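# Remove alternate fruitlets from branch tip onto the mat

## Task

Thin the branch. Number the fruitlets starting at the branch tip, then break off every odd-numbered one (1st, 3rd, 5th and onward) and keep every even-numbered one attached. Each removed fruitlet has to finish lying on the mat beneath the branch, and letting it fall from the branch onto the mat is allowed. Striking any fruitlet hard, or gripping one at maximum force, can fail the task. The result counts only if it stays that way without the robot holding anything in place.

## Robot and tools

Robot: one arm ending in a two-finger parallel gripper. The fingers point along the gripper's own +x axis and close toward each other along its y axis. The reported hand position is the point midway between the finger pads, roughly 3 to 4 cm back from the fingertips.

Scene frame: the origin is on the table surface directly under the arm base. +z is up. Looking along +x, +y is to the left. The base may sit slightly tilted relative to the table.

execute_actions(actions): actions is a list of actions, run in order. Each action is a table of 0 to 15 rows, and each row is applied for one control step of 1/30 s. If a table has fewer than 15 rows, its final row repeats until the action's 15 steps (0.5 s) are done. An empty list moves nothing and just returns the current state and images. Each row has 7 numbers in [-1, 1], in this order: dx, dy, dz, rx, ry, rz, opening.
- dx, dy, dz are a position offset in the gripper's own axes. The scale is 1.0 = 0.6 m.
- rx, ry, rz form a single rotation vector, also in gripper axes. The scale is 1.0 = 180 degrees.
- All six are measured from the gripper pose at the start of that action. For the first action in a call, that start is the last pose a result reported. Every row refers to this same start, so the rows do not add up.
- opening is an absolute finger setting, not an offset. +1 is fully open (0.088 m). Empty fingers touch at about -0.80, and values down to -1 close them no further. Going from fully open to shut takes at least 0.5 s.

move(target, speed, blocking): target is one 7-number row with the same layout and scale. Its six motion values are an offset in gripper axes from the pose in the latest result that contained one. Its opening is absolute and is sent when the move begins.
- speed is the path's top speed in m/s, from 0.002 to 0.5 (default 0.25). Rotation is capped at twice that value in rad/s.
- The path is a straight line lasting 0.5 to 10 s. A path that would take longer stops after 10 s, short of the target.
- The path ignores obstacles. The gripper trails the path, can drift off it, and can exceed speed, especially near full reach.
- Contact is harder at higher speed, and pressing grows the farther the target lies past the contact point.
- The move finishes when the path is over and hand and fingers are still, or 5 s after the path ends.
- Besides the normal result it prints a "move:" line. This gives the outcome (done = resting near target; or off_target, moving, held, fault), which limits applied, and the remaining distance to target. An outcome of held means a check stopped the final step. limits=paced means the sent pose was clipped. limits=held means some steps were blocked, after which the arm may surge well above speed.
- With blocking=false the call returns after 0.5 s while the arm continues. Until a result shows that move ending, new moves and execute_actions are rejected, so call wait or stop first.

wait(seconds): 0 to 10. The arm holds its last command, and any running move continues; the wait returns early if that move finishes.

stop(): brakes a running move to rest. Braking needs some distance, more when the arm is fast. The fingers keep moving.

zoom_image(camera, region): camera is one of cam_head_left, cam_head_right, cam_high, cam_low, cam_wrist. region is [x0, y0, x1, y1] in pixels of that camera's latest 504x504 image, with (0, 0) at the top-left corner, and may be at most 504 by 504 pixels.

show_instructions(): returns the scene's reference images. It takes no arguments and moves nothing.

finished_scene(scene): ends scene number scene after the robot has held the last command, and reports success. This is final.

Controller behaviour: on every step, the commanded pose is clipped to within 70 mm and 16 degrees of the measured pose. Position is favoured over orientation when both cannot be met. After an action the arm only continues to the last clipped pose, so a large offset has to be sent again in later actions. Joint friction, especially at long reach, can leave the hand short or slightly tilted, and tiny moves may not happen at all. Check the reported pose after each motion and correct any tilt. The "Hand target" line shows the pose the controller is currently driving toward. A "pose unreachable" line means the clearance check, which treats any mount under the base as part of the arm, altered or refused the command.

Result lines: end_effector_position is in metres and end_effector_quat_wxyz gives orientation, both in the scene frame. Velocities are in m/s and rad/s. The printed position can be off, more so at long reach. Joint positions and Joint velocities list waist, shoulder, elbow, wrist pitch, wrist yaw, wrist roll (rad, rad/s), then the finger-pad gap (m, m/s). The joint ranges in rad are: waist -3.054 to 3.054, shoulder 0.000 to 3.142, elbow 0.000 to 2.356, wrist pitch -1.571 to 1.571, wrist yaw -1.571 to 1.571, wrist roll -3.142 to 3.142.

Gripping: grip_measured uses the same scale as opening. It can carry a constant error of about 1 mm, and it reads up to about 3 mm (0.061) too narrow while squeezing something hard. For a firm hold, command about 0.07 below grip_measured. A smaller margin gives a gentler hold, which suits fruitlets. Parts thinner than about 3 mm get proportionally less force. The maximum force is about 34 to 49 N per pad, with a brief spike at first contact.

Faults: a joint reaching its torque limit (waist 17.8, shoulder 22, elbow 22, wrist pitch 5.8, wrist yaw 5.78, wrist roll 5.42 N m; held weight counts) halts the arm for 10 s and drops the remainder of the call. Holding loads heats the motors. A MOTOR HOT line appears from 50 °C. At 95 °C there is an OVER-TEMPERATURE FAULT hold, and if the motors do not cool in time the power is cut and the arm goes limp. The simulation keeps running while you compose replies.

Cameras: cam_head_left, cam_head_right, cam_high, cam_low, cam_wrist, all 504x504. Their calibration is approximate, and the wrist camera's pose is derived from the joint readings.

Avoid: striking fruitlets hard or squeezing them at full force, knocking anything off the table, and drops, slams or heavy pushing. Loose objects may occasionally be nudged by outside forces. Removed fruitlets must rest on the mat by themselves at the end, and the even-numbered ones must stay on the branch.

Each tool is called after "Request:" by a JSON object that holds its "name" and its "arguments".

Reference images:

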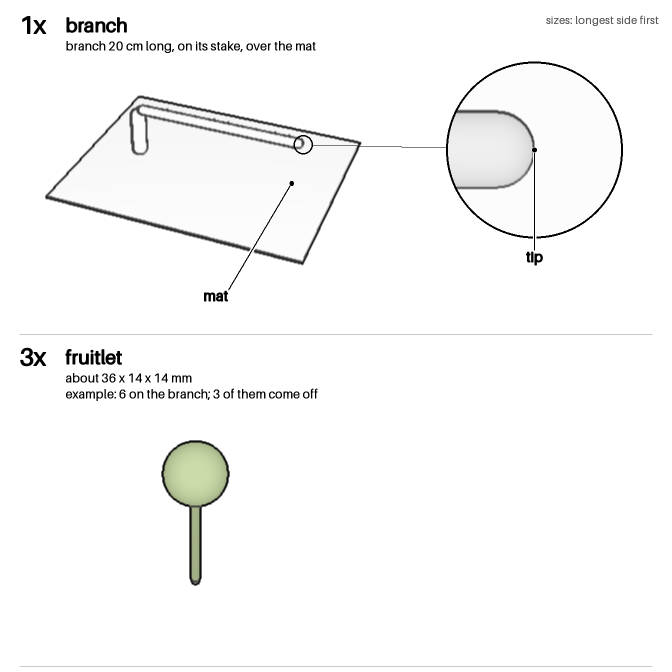

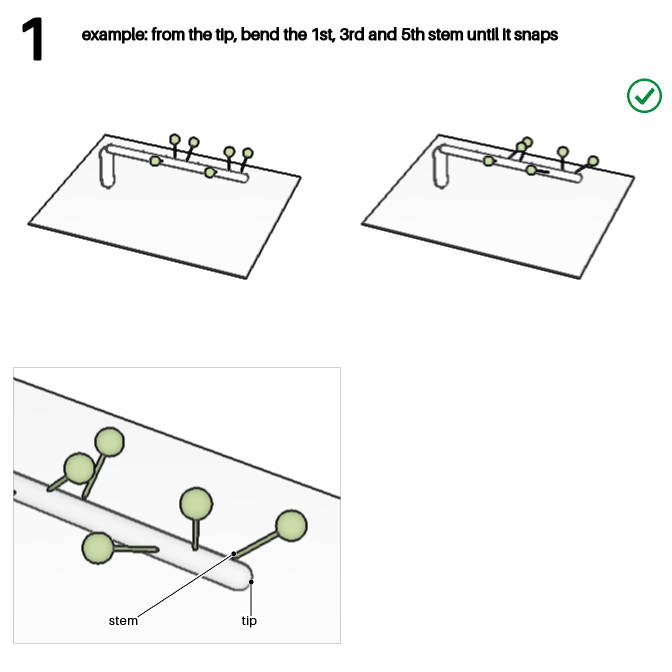

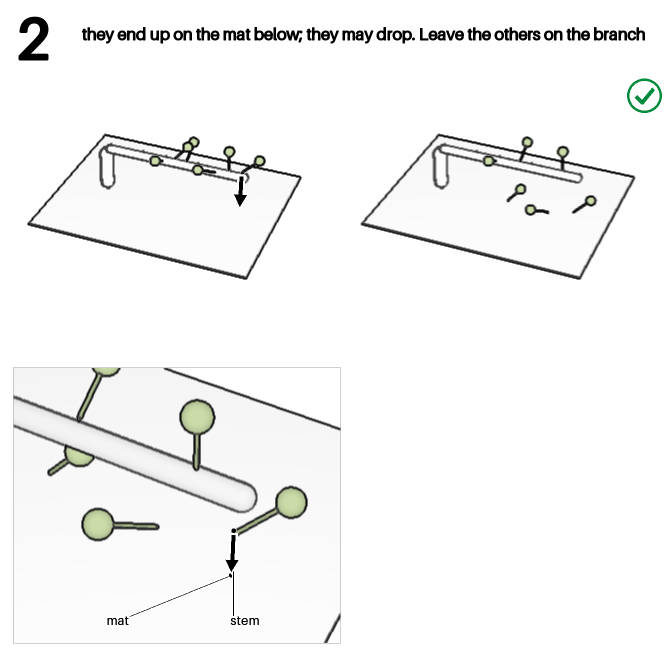

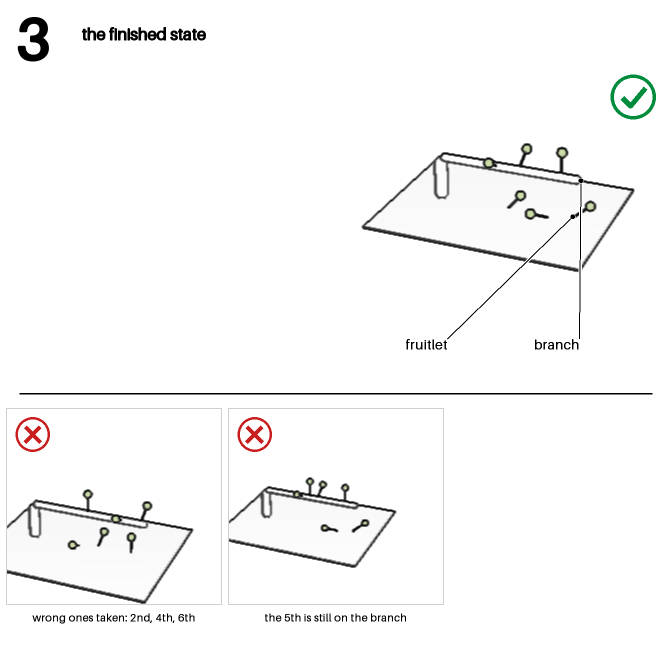

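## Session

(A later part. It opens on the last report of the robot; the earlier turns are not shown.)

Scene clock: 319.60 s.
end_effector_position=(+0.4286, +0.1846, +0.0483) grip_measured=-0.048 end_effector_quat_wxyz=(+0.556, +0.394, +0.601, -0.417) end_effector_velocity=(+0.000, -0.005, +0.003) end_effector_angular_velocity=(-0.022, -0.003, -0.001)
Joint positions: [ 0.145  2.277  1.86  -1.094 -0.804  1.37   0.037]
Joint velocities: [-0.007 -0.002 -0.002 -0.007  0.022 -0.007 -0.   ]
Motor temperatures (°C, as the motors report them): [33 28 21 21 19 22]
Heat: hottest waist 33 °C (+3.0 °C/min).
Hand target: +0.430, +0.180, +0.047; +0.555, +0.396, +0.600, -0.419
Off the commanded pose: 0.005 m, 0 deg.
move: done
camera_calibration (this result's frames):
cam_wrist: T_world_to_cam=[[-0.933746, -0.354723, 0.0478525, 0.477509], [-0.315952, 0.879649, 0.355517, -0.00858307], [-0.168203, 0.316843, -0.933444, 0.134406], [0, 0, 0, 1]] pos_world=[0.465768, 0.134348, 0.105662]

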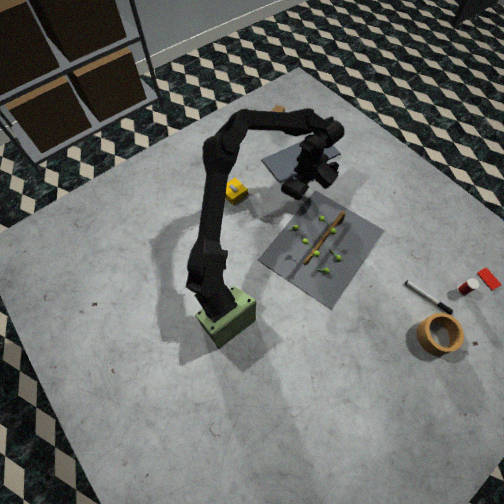

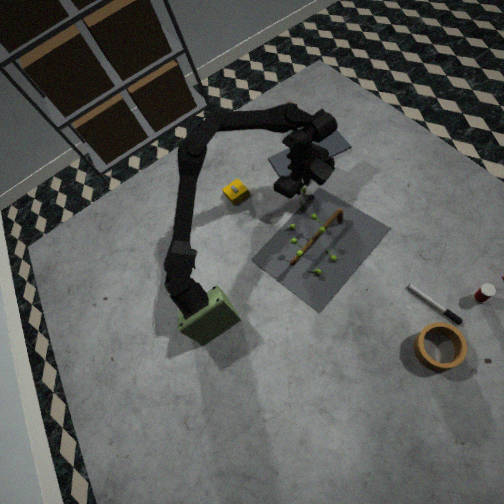

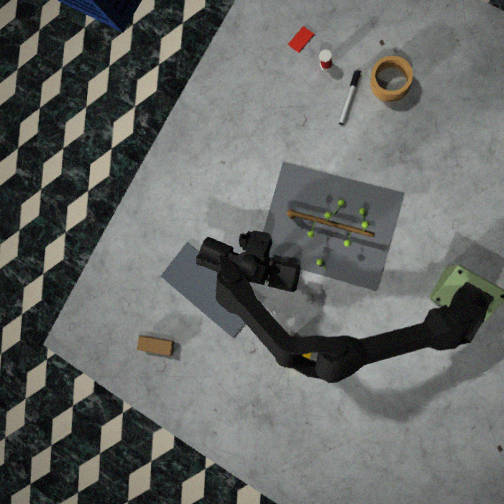

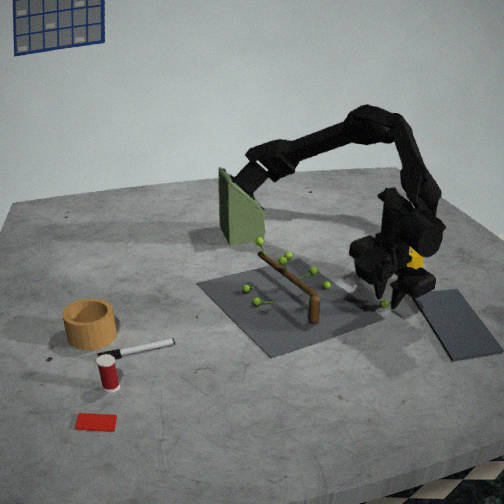

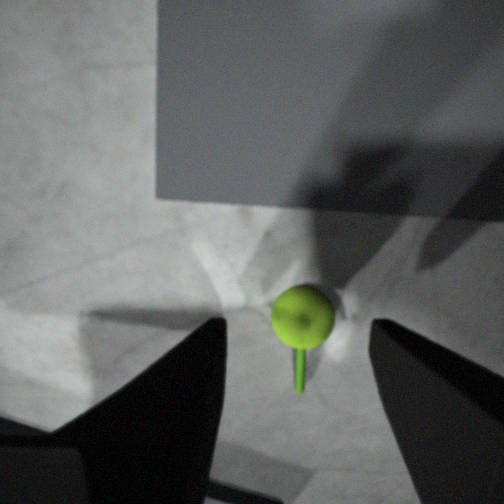

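Request:
{"name": "move", "arguments": {"target": [0.002,0,0.008,0,0,0,-0.05], "speed": 0.03}}

Request:
{"name": "move", "arguments": {"target": [0,0,0,0,0,0,-0.57]}}

Request:
{"name": "move", "arguments": {"target": [-0.03,0,0,0,0,0,-0.57], "speed": 0.05}}

Scene clock: 327.00 s.
end_effector_position=(+0.4289, +0.1846, +0.0483) grip_measured=-0.048 end_effector_quat_wxyz=(+0.558, +0.393, +0.602, -0.415) end_effector_velocity=(+0.001, -0.001, +0.001) end_effector_angular_velocity=(-0.005, -0.008, +0.026)
Joint positions: [ 0.145  2.277  1.86  -1.092 -0.804  1.365  0.037]
Joint velocities: [-0.002 -0.002 -0.002  0.007  0.007 -0.022 -0.   ]
Motor temperatures (°C, as the motors report them): [34 28 21 21 19 22]
Heat: hottest waist 34 °C (+4.0 °C/min).
Hand target: +0.430, +0.180, +0.047; +0.556, +0.394, +0.601, -0.417
Off the commanded pose: 0.005 m, 0 deg.
move: done
camera_calibration (this result's frames):
cam_wrist: T_world_to_cam=[[-0.931646, -0.360366, 0.0466127, 0.477966], [-0.321636, 0.877523, 0.355674, -0.00570619], [-0.169077, 0.31637, -0.933447, 0.134883], [0, 0, 0, 1]] pos_world=[0.466265, 0.134577, 0.105656]

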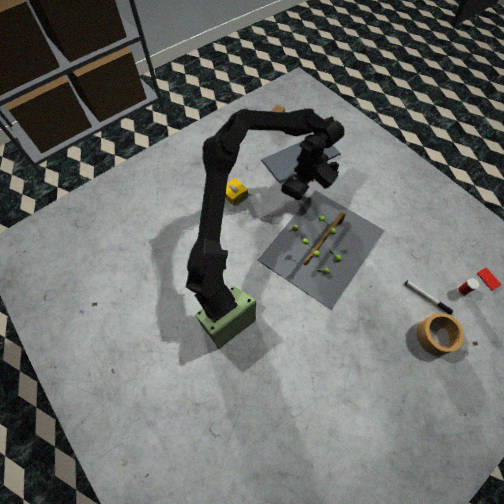

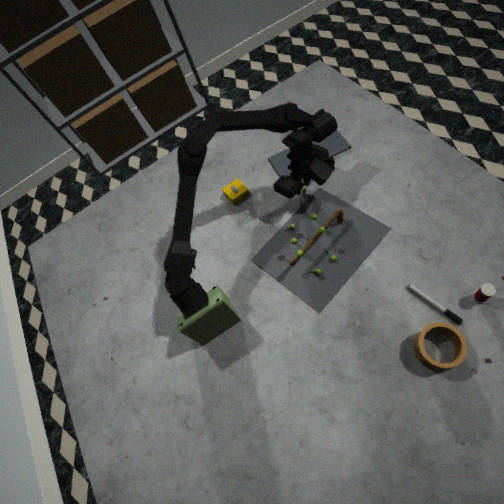

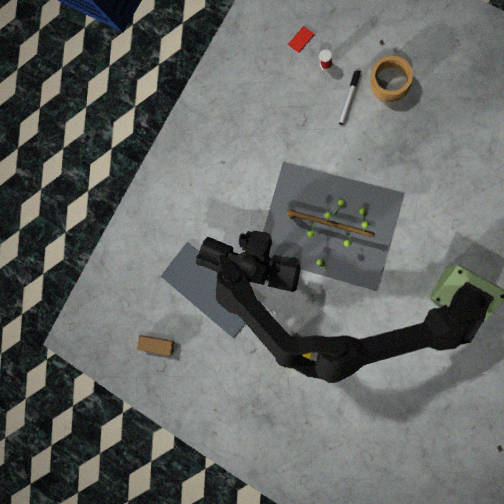

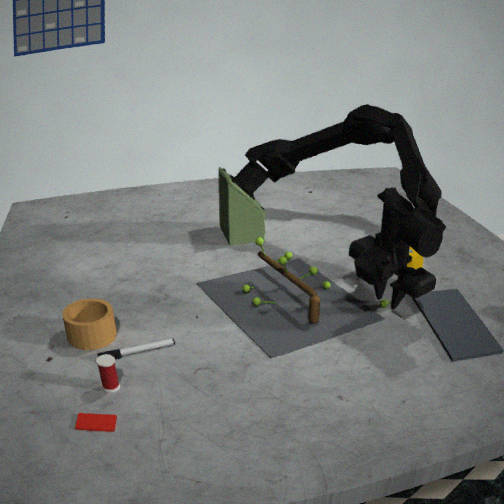

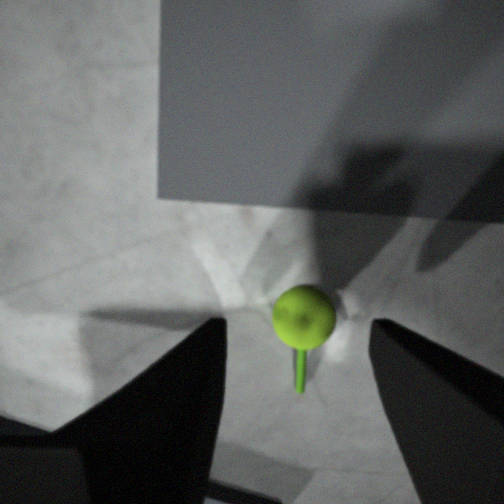

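Scene clock: 327.60 s.
end_effector_position=(+0.4289, +0.1846, +0.0483) grip_measured=-0.559 end_effector_quat_wxyz=(+0.558, +0.393, +0.602, -0.415) end_effector_velocity=(-0.001, +0.000, +0.001) end_effector_angular_velocity=(+0.006, +0.004, -0.015)
Joint positions: [ 0.145  2.277  1.86  -1.092 -0.804  1.365  0.012]
Joint velocities: [-0.002 -0.002 -0.002 -0.007 -0.007  0.007 -0.001]
Motor temperatures (°C, as the motors report them): [34 28 21 21 19 22]
Heat: hottest waist 34 °C (+4.0 °C/min).
Hand target: +0.429, +0.185, +0.048; +0.558, +0.393, +0.602, -0.415
Off the commanded pose: 0.000 m, 0 deg.
move: done
camera_calibration (this result's frames):
cam_wrist: T_world_to_cam=[[-0.931646, -0.360366, 0.0466127, 0.477966], [-0.321636, 0.877523, 0.355674, -0.00570619], [-0.169077, 0.31637, -0.933447, 0.134883], [0, 0, 0, 1]] pos_world=[0.466265, 0.134577, 0.105656]

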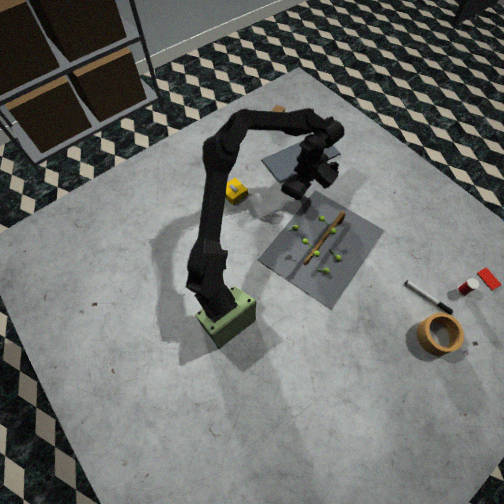

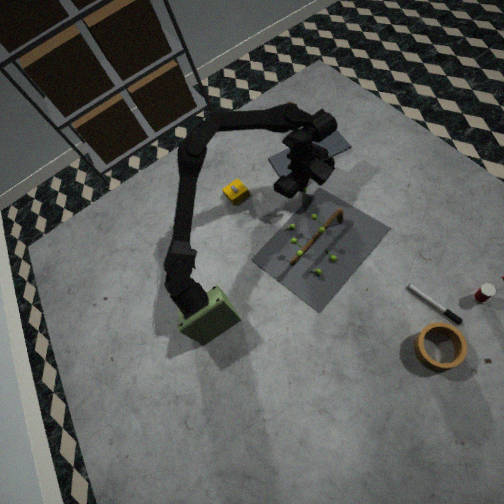

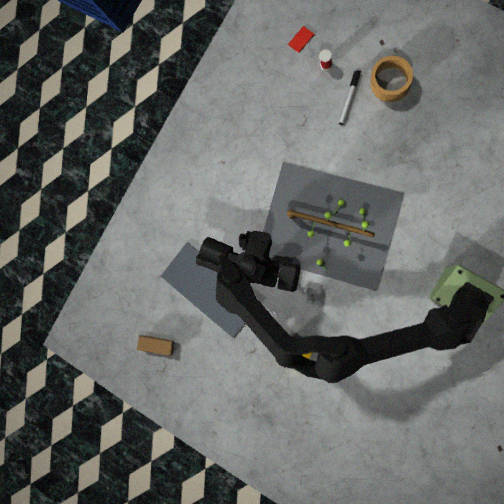

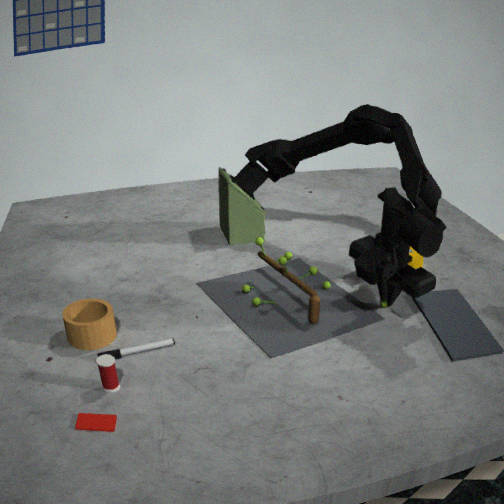

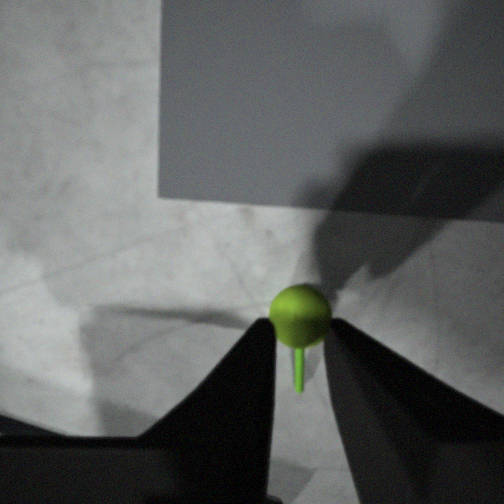

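Scene clock: 328.37 s.
end_effector_position=(+0.4280, +0.1835, +0.0624) grip_measured=-0.560 end_effector_quat_wxyz=(+0.555, +0.391, +0.603, -0.419) end_effector_velocity=(-0.002, +0.000, +0.002) end_effector_angular_velocity=(+0.020, +0.012, -0.015)
Joint positions: [ 0.122  2.277  1.898 -1.168 -0.804  1.325  0.012]
Joint velocities: [-0.007  0.002  0.002 -0.022 -0.022 -0.007 -0.   ]
Motor temperatures (°C, as the motors report them): [34 28 21 21 19 22]
Heat: hottest waist 34 °C (+4.1 °C/min).
Hand target: +0.430, +0.184, +0.066; +0.557, +0.393, +0.602, -0.415
Off the commanded pose: 0.004 m, 1 deg.
move: done
camera_calibration (this result's frames):
cam_wrist: T_world_to_cam=[[-0.932551, -0.356723, 0.0556562, 0.475305], [-0.315195, 0.879586, 0.356344, -0.0132294], [-0.17607, 0.314766, -0.932696, 0.1515], [0, 0, 0, 1]] pos_world=[0.46575, 0.133501, 0.119564]

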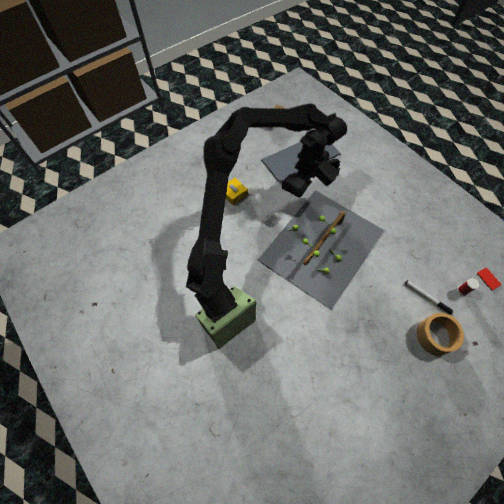

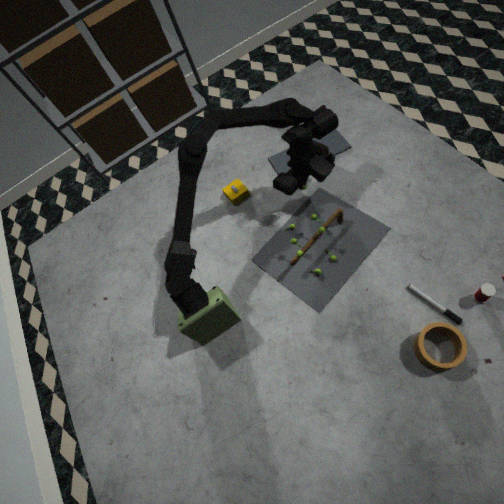

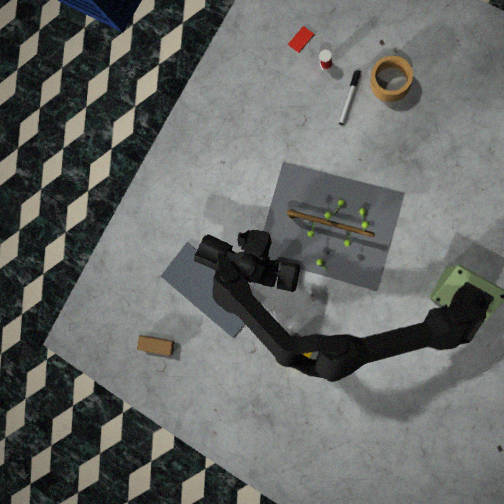

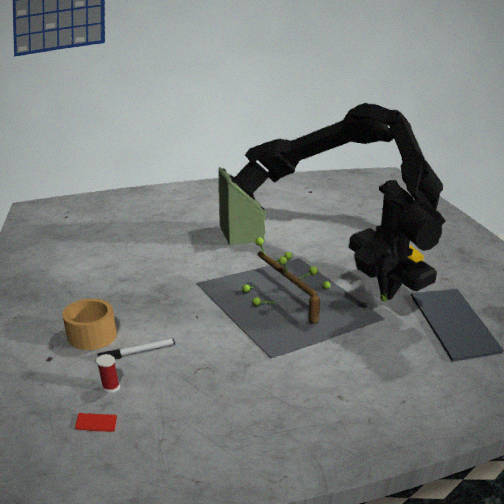

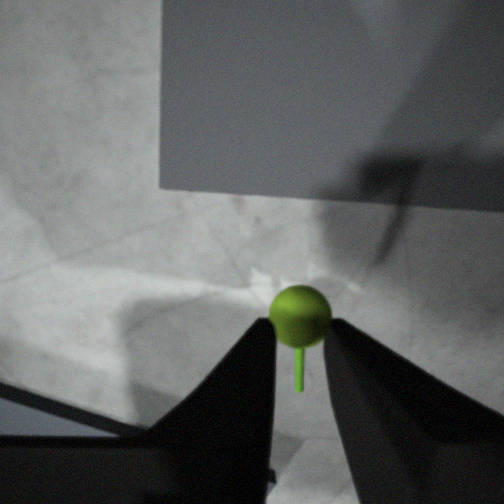

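Request:
{"name": "move", "arguments": {"target": [0,-0.083,0.092,0,0,0,-0.57], "speed": 0.06}}

Request:
{"name": "move", "arguments": {"target": [0.02,0,0,0,0,0,-0.57], "speed": 0.03}}

Request:
{"name": "move", "arguments": {"target": [0,0,0,0,0,0,-0.2]}}

Request:
{"name": "move", "arguments": {"target": [-0.2,0,-0.1,0,0,0,0.2]}}

Scene clock: 341.67 s.
end_effector_position=(+0.3993, +0.1140, +0.0592) grip_measured=-0.560 end_effector_quat_wxyz=(+0.548, +0.392, +0.606, -0.423) end_effector_velocity=(-0.002, +0.005, +0.003) end_effector_angular_velocity=(+0.022, -0.001, +0.002)
Joint positions: [ 0.017  2.246  1.629 -1.057 -0.804  1.169  0.012]
Joint velocities: [-0.002 -0.012 -0.007 -0.007 -0.022 -0.007  0.   ]
Motor temperatures (°C, as the motors report them): [35 30 21 21 19 22]
Heat: hottest waist 35 °C (+5.0 °C/min).
Hand target: +0.400, +0.115, +0.064; +0.554, +0.391, +0.604, -0.419
Off the commanded pose: 0.005 m, 1 deg.
move: done
camera_calibration (this result's frames):
cam_wrist: T_world_to_cam=[[-0.934488, -0.349643, 0.0669452, 0.42319], [-0.30356, 0.880867, 0.363215, 0.034782], [-0.185966, 0.319099, -0.929297, 0.168534], [0, 0, 0, 1]] pos_world=[0.437366, 0.0635479, 0.115655]

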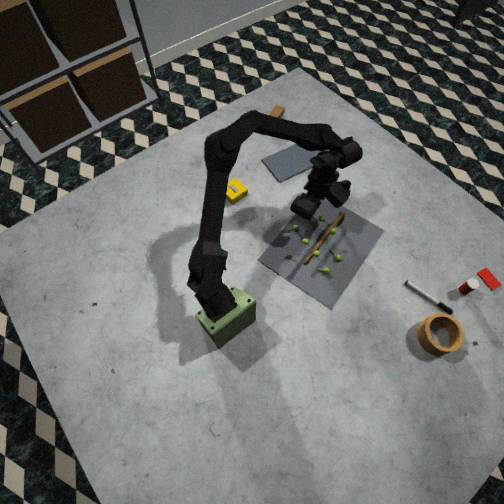

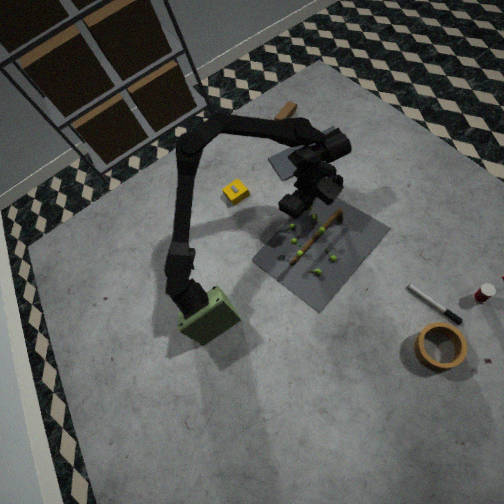

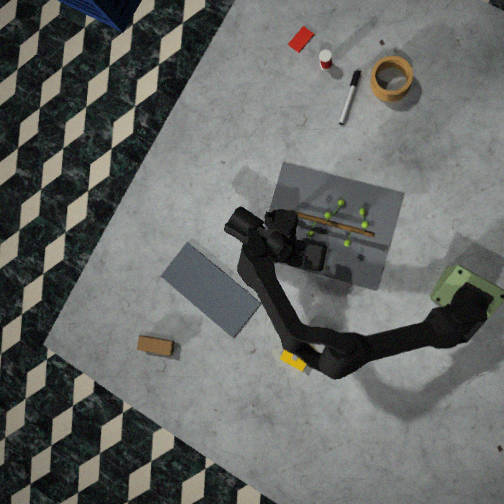

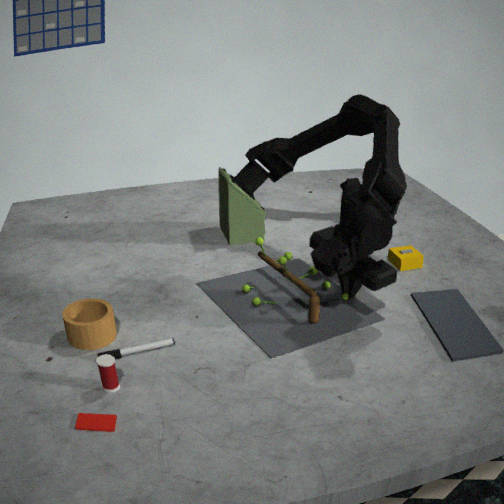

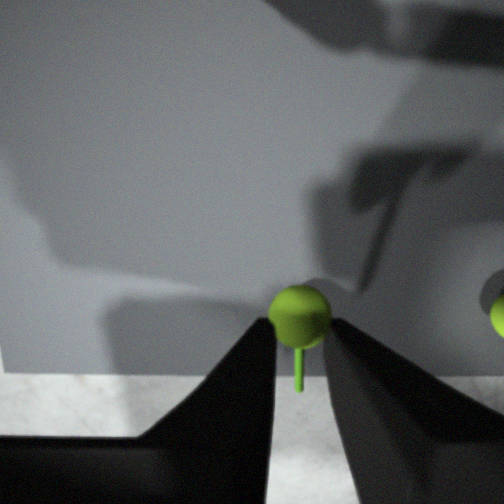

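Scene clock: 342.40 s.
end_effector_position=(+0.3994, +0.1162, +0.0491) grip_measured=-0.560 end_effector_quat_wxyz=(+0.551, +0.390, +0.606, -0.420) end_effector_velocity=(+0.003, -0.000, -0.001) end_effector_angular_velocity=(-0.006, -0.014, +0.025)
Joint positions: [ 0.039  2.246  1.607 -1.007 -0.804  1.196  0.012]
Joint velocities: [ 0.002 -0.002 -0.002  0.022  0.007 -0.007 -0.   ]
Motor temperatures (°C, as the motors report them): [35 30 21 21 19 22]
Heat: hottest waist 35 °C (+5.0 °C/min).
Hand target: +0.398, +0.114, +0.047; +0.548, +0.392, +0.606, -0.423
Off the commanded pose: 0.003 m, 1 deg.
move: done
camera_calibration (this result's frames):
cam_wrist: T_world_to_cam=[[-0.931979, -0.356874, 0.0636858, 0.424658], [-0.311913, 0.878946, 0.360782, 0.0402434], [-0.18473, 0.316377, -0.930473, 0.15845], [0, 0, 0, 1]] pos_world=[0.437595, 0.0660475, 0.10587]

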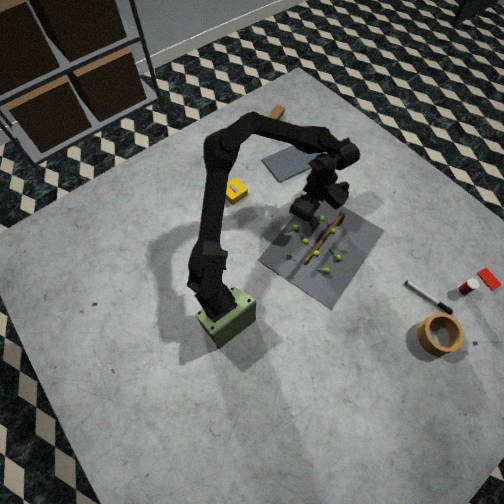

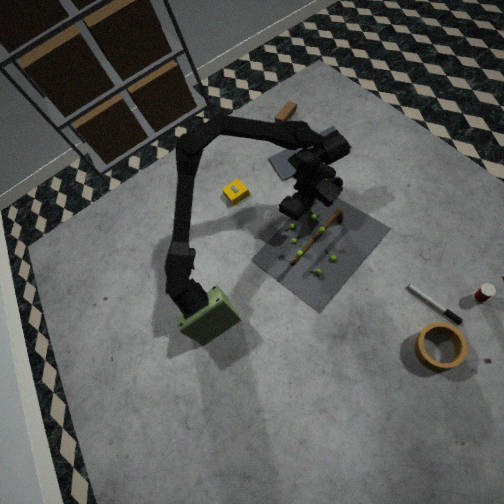

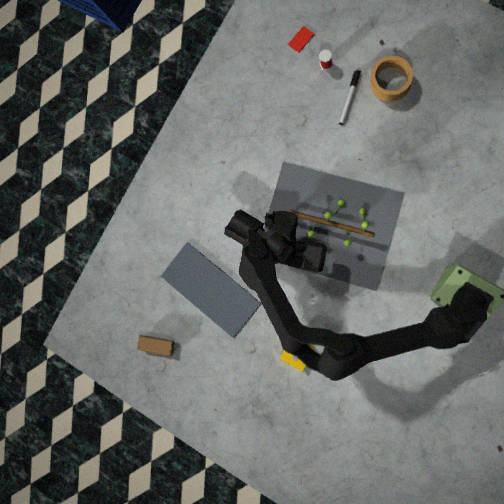

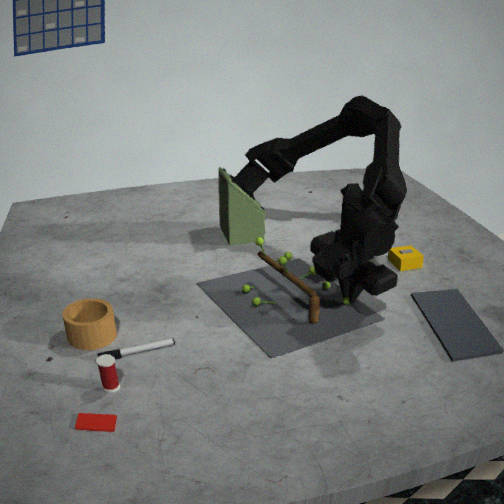

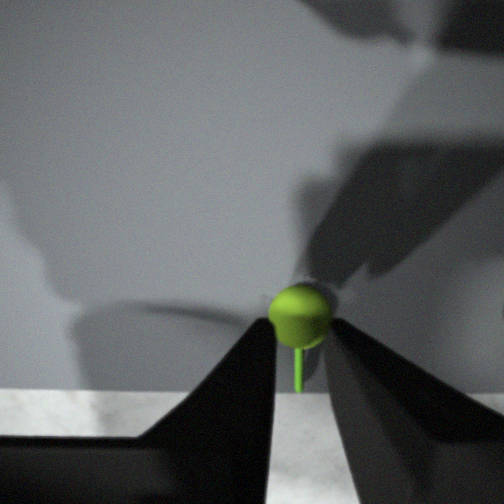

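Scene clock: 343.00 s.
end_effector_position=(+0.3994, +0.1162, +0.0491) grip_measured=-0.204 end_effector_quat_wxyz=(+0.552, +0.390, +0.606, -0.420) end_effector_velocity=(-0.001, +0.002, +0.003) end_effector_angular_velocity=(+0.023, -0.001, +0.010)
Joint positions: [ 0.039  2.246  1.607 -1.007 -0.804  1.196  0.029]
Joint velocities: [-0.007 -0.002 -0.002 -0.007 -0.022 -0.022  0.001]
Motor temperatures (°C, as the motors report them): [35 30 21 21 19 22]
Heat: hottest waist 35 °C (+5.1 °C/min).
Hand target: +0.399, +0.116, +0.049; +0.552, +0.390, +0.606, -0.420
Off the commanded pose: 0.000 m, 0 deg.
move: done
camera_calibration (this result's frames):
cam_wrist: T_world_to_cam=[[-0.931899, -0.357128, 0.0634304, 0.424729], [-0.312248, 0.878855, 0.360714, 0.0404151], [-0.184567, 0.316343, -0.930517, 0.158399], [0, 0, 0, 1]] pos_world=[0.437659, 0.0660553, 0.105874]

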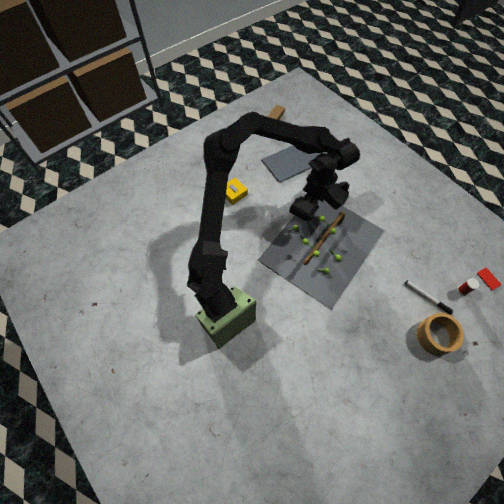

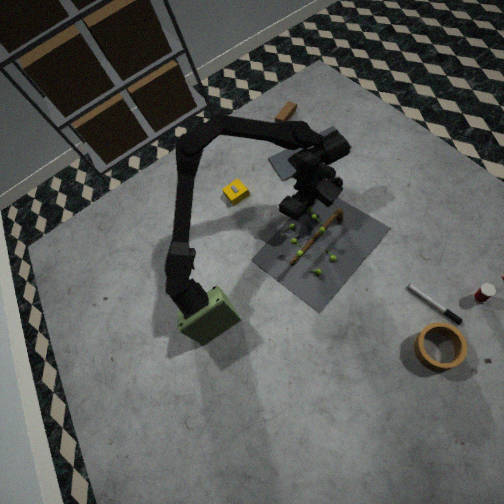

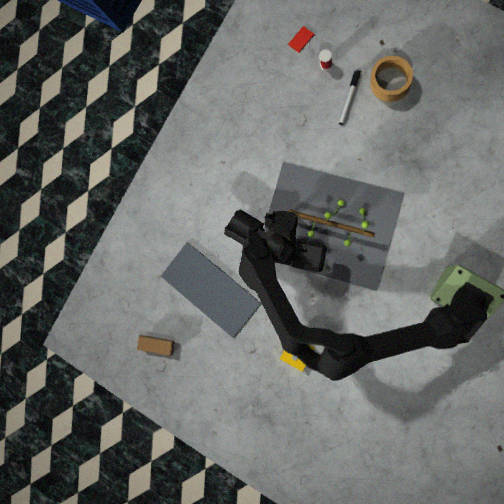

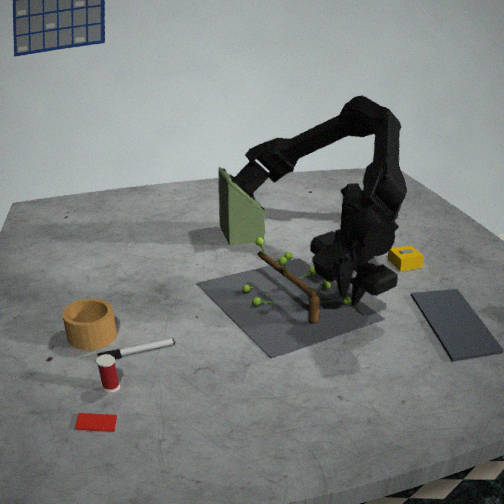

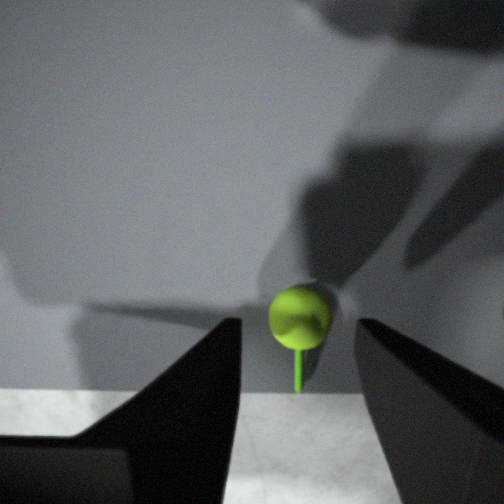

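Scene clock: 344.17 s.
end_effector_position=(+0.3883, +0.1726, +0.1692) grip_measured=+0.198 end_effector_quat_wxyz=(+0.549, +0.390, +0.608, -0.420) end_effector_velocity=(-0.003, +0.002, +0.004) end_effector_angular_velocity=(-0.005, +0.004, +0.016)
Joint positions: [-0.076  2.145  1.941 -1.565 -0.792  1.028  0.049]
Joint velocities: [-0.002 -0.007  0.007 -0.022  0.007 -0.022 -0.   ]
Motor temperatures (°C, as the motors report them): [35 30 21 21 19 22]
Heat: hottest waist 35 °C (+5.0 °C/min).
Hand target: +0.390, +0.171, +0.171; +0.551, +0.390, +0.606, -0.420
Off the commanded pose: 0.002 m, 0 deg.
move: done
camera_calibration (this result's frames):
cam_wrist: T_world_to_cam=[[-0.931729, -0.357071, 0.0661972, 0.426357], [-0.310174, 0.87727, 0.36632, -0.0574688], [-0.188875, 0.320778, -0.928131, 0.25072], [0, 0, 0, 1]] pos_world=[0.426778, 0.12223, 0.225529]

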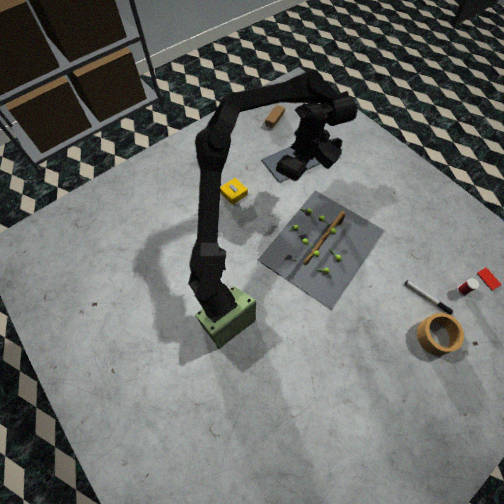

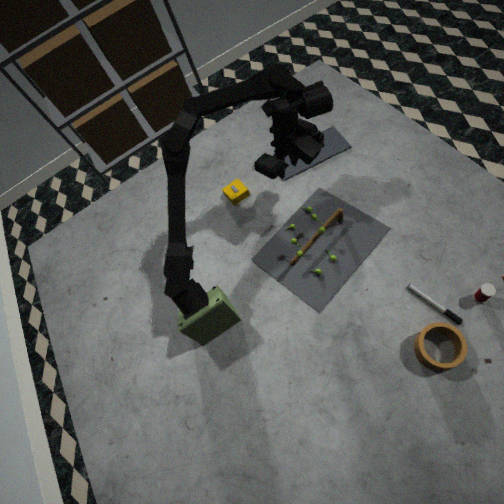

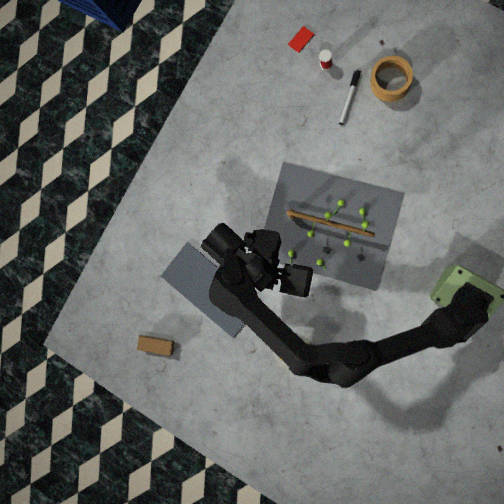

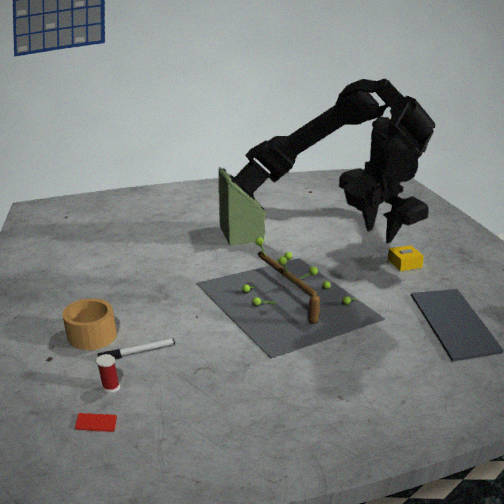

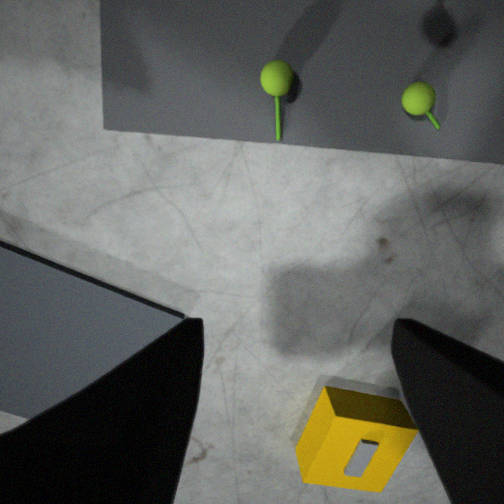

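Request:
{"name": "zoom_image", "arguments": {"camera": "cam_high", "region": [260, 170, 410, 290]}}

Region (260, 170, 410, 290) of cam_high's 504x504 image, scaled by 3.360, with more detail than that image has; it fills the top 403 rows of this view, and the rest is white.

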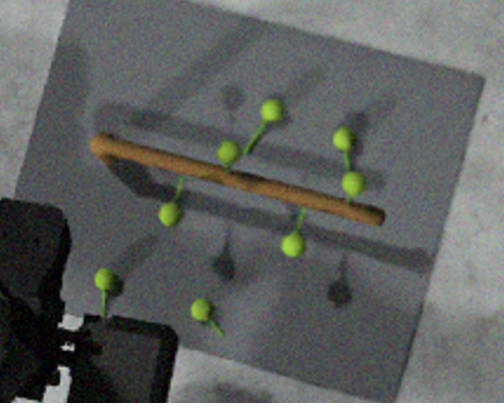

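Request:
{"name": "finished_scene", "arguments": {"scene": 1}}

The scene is finished: the task was done.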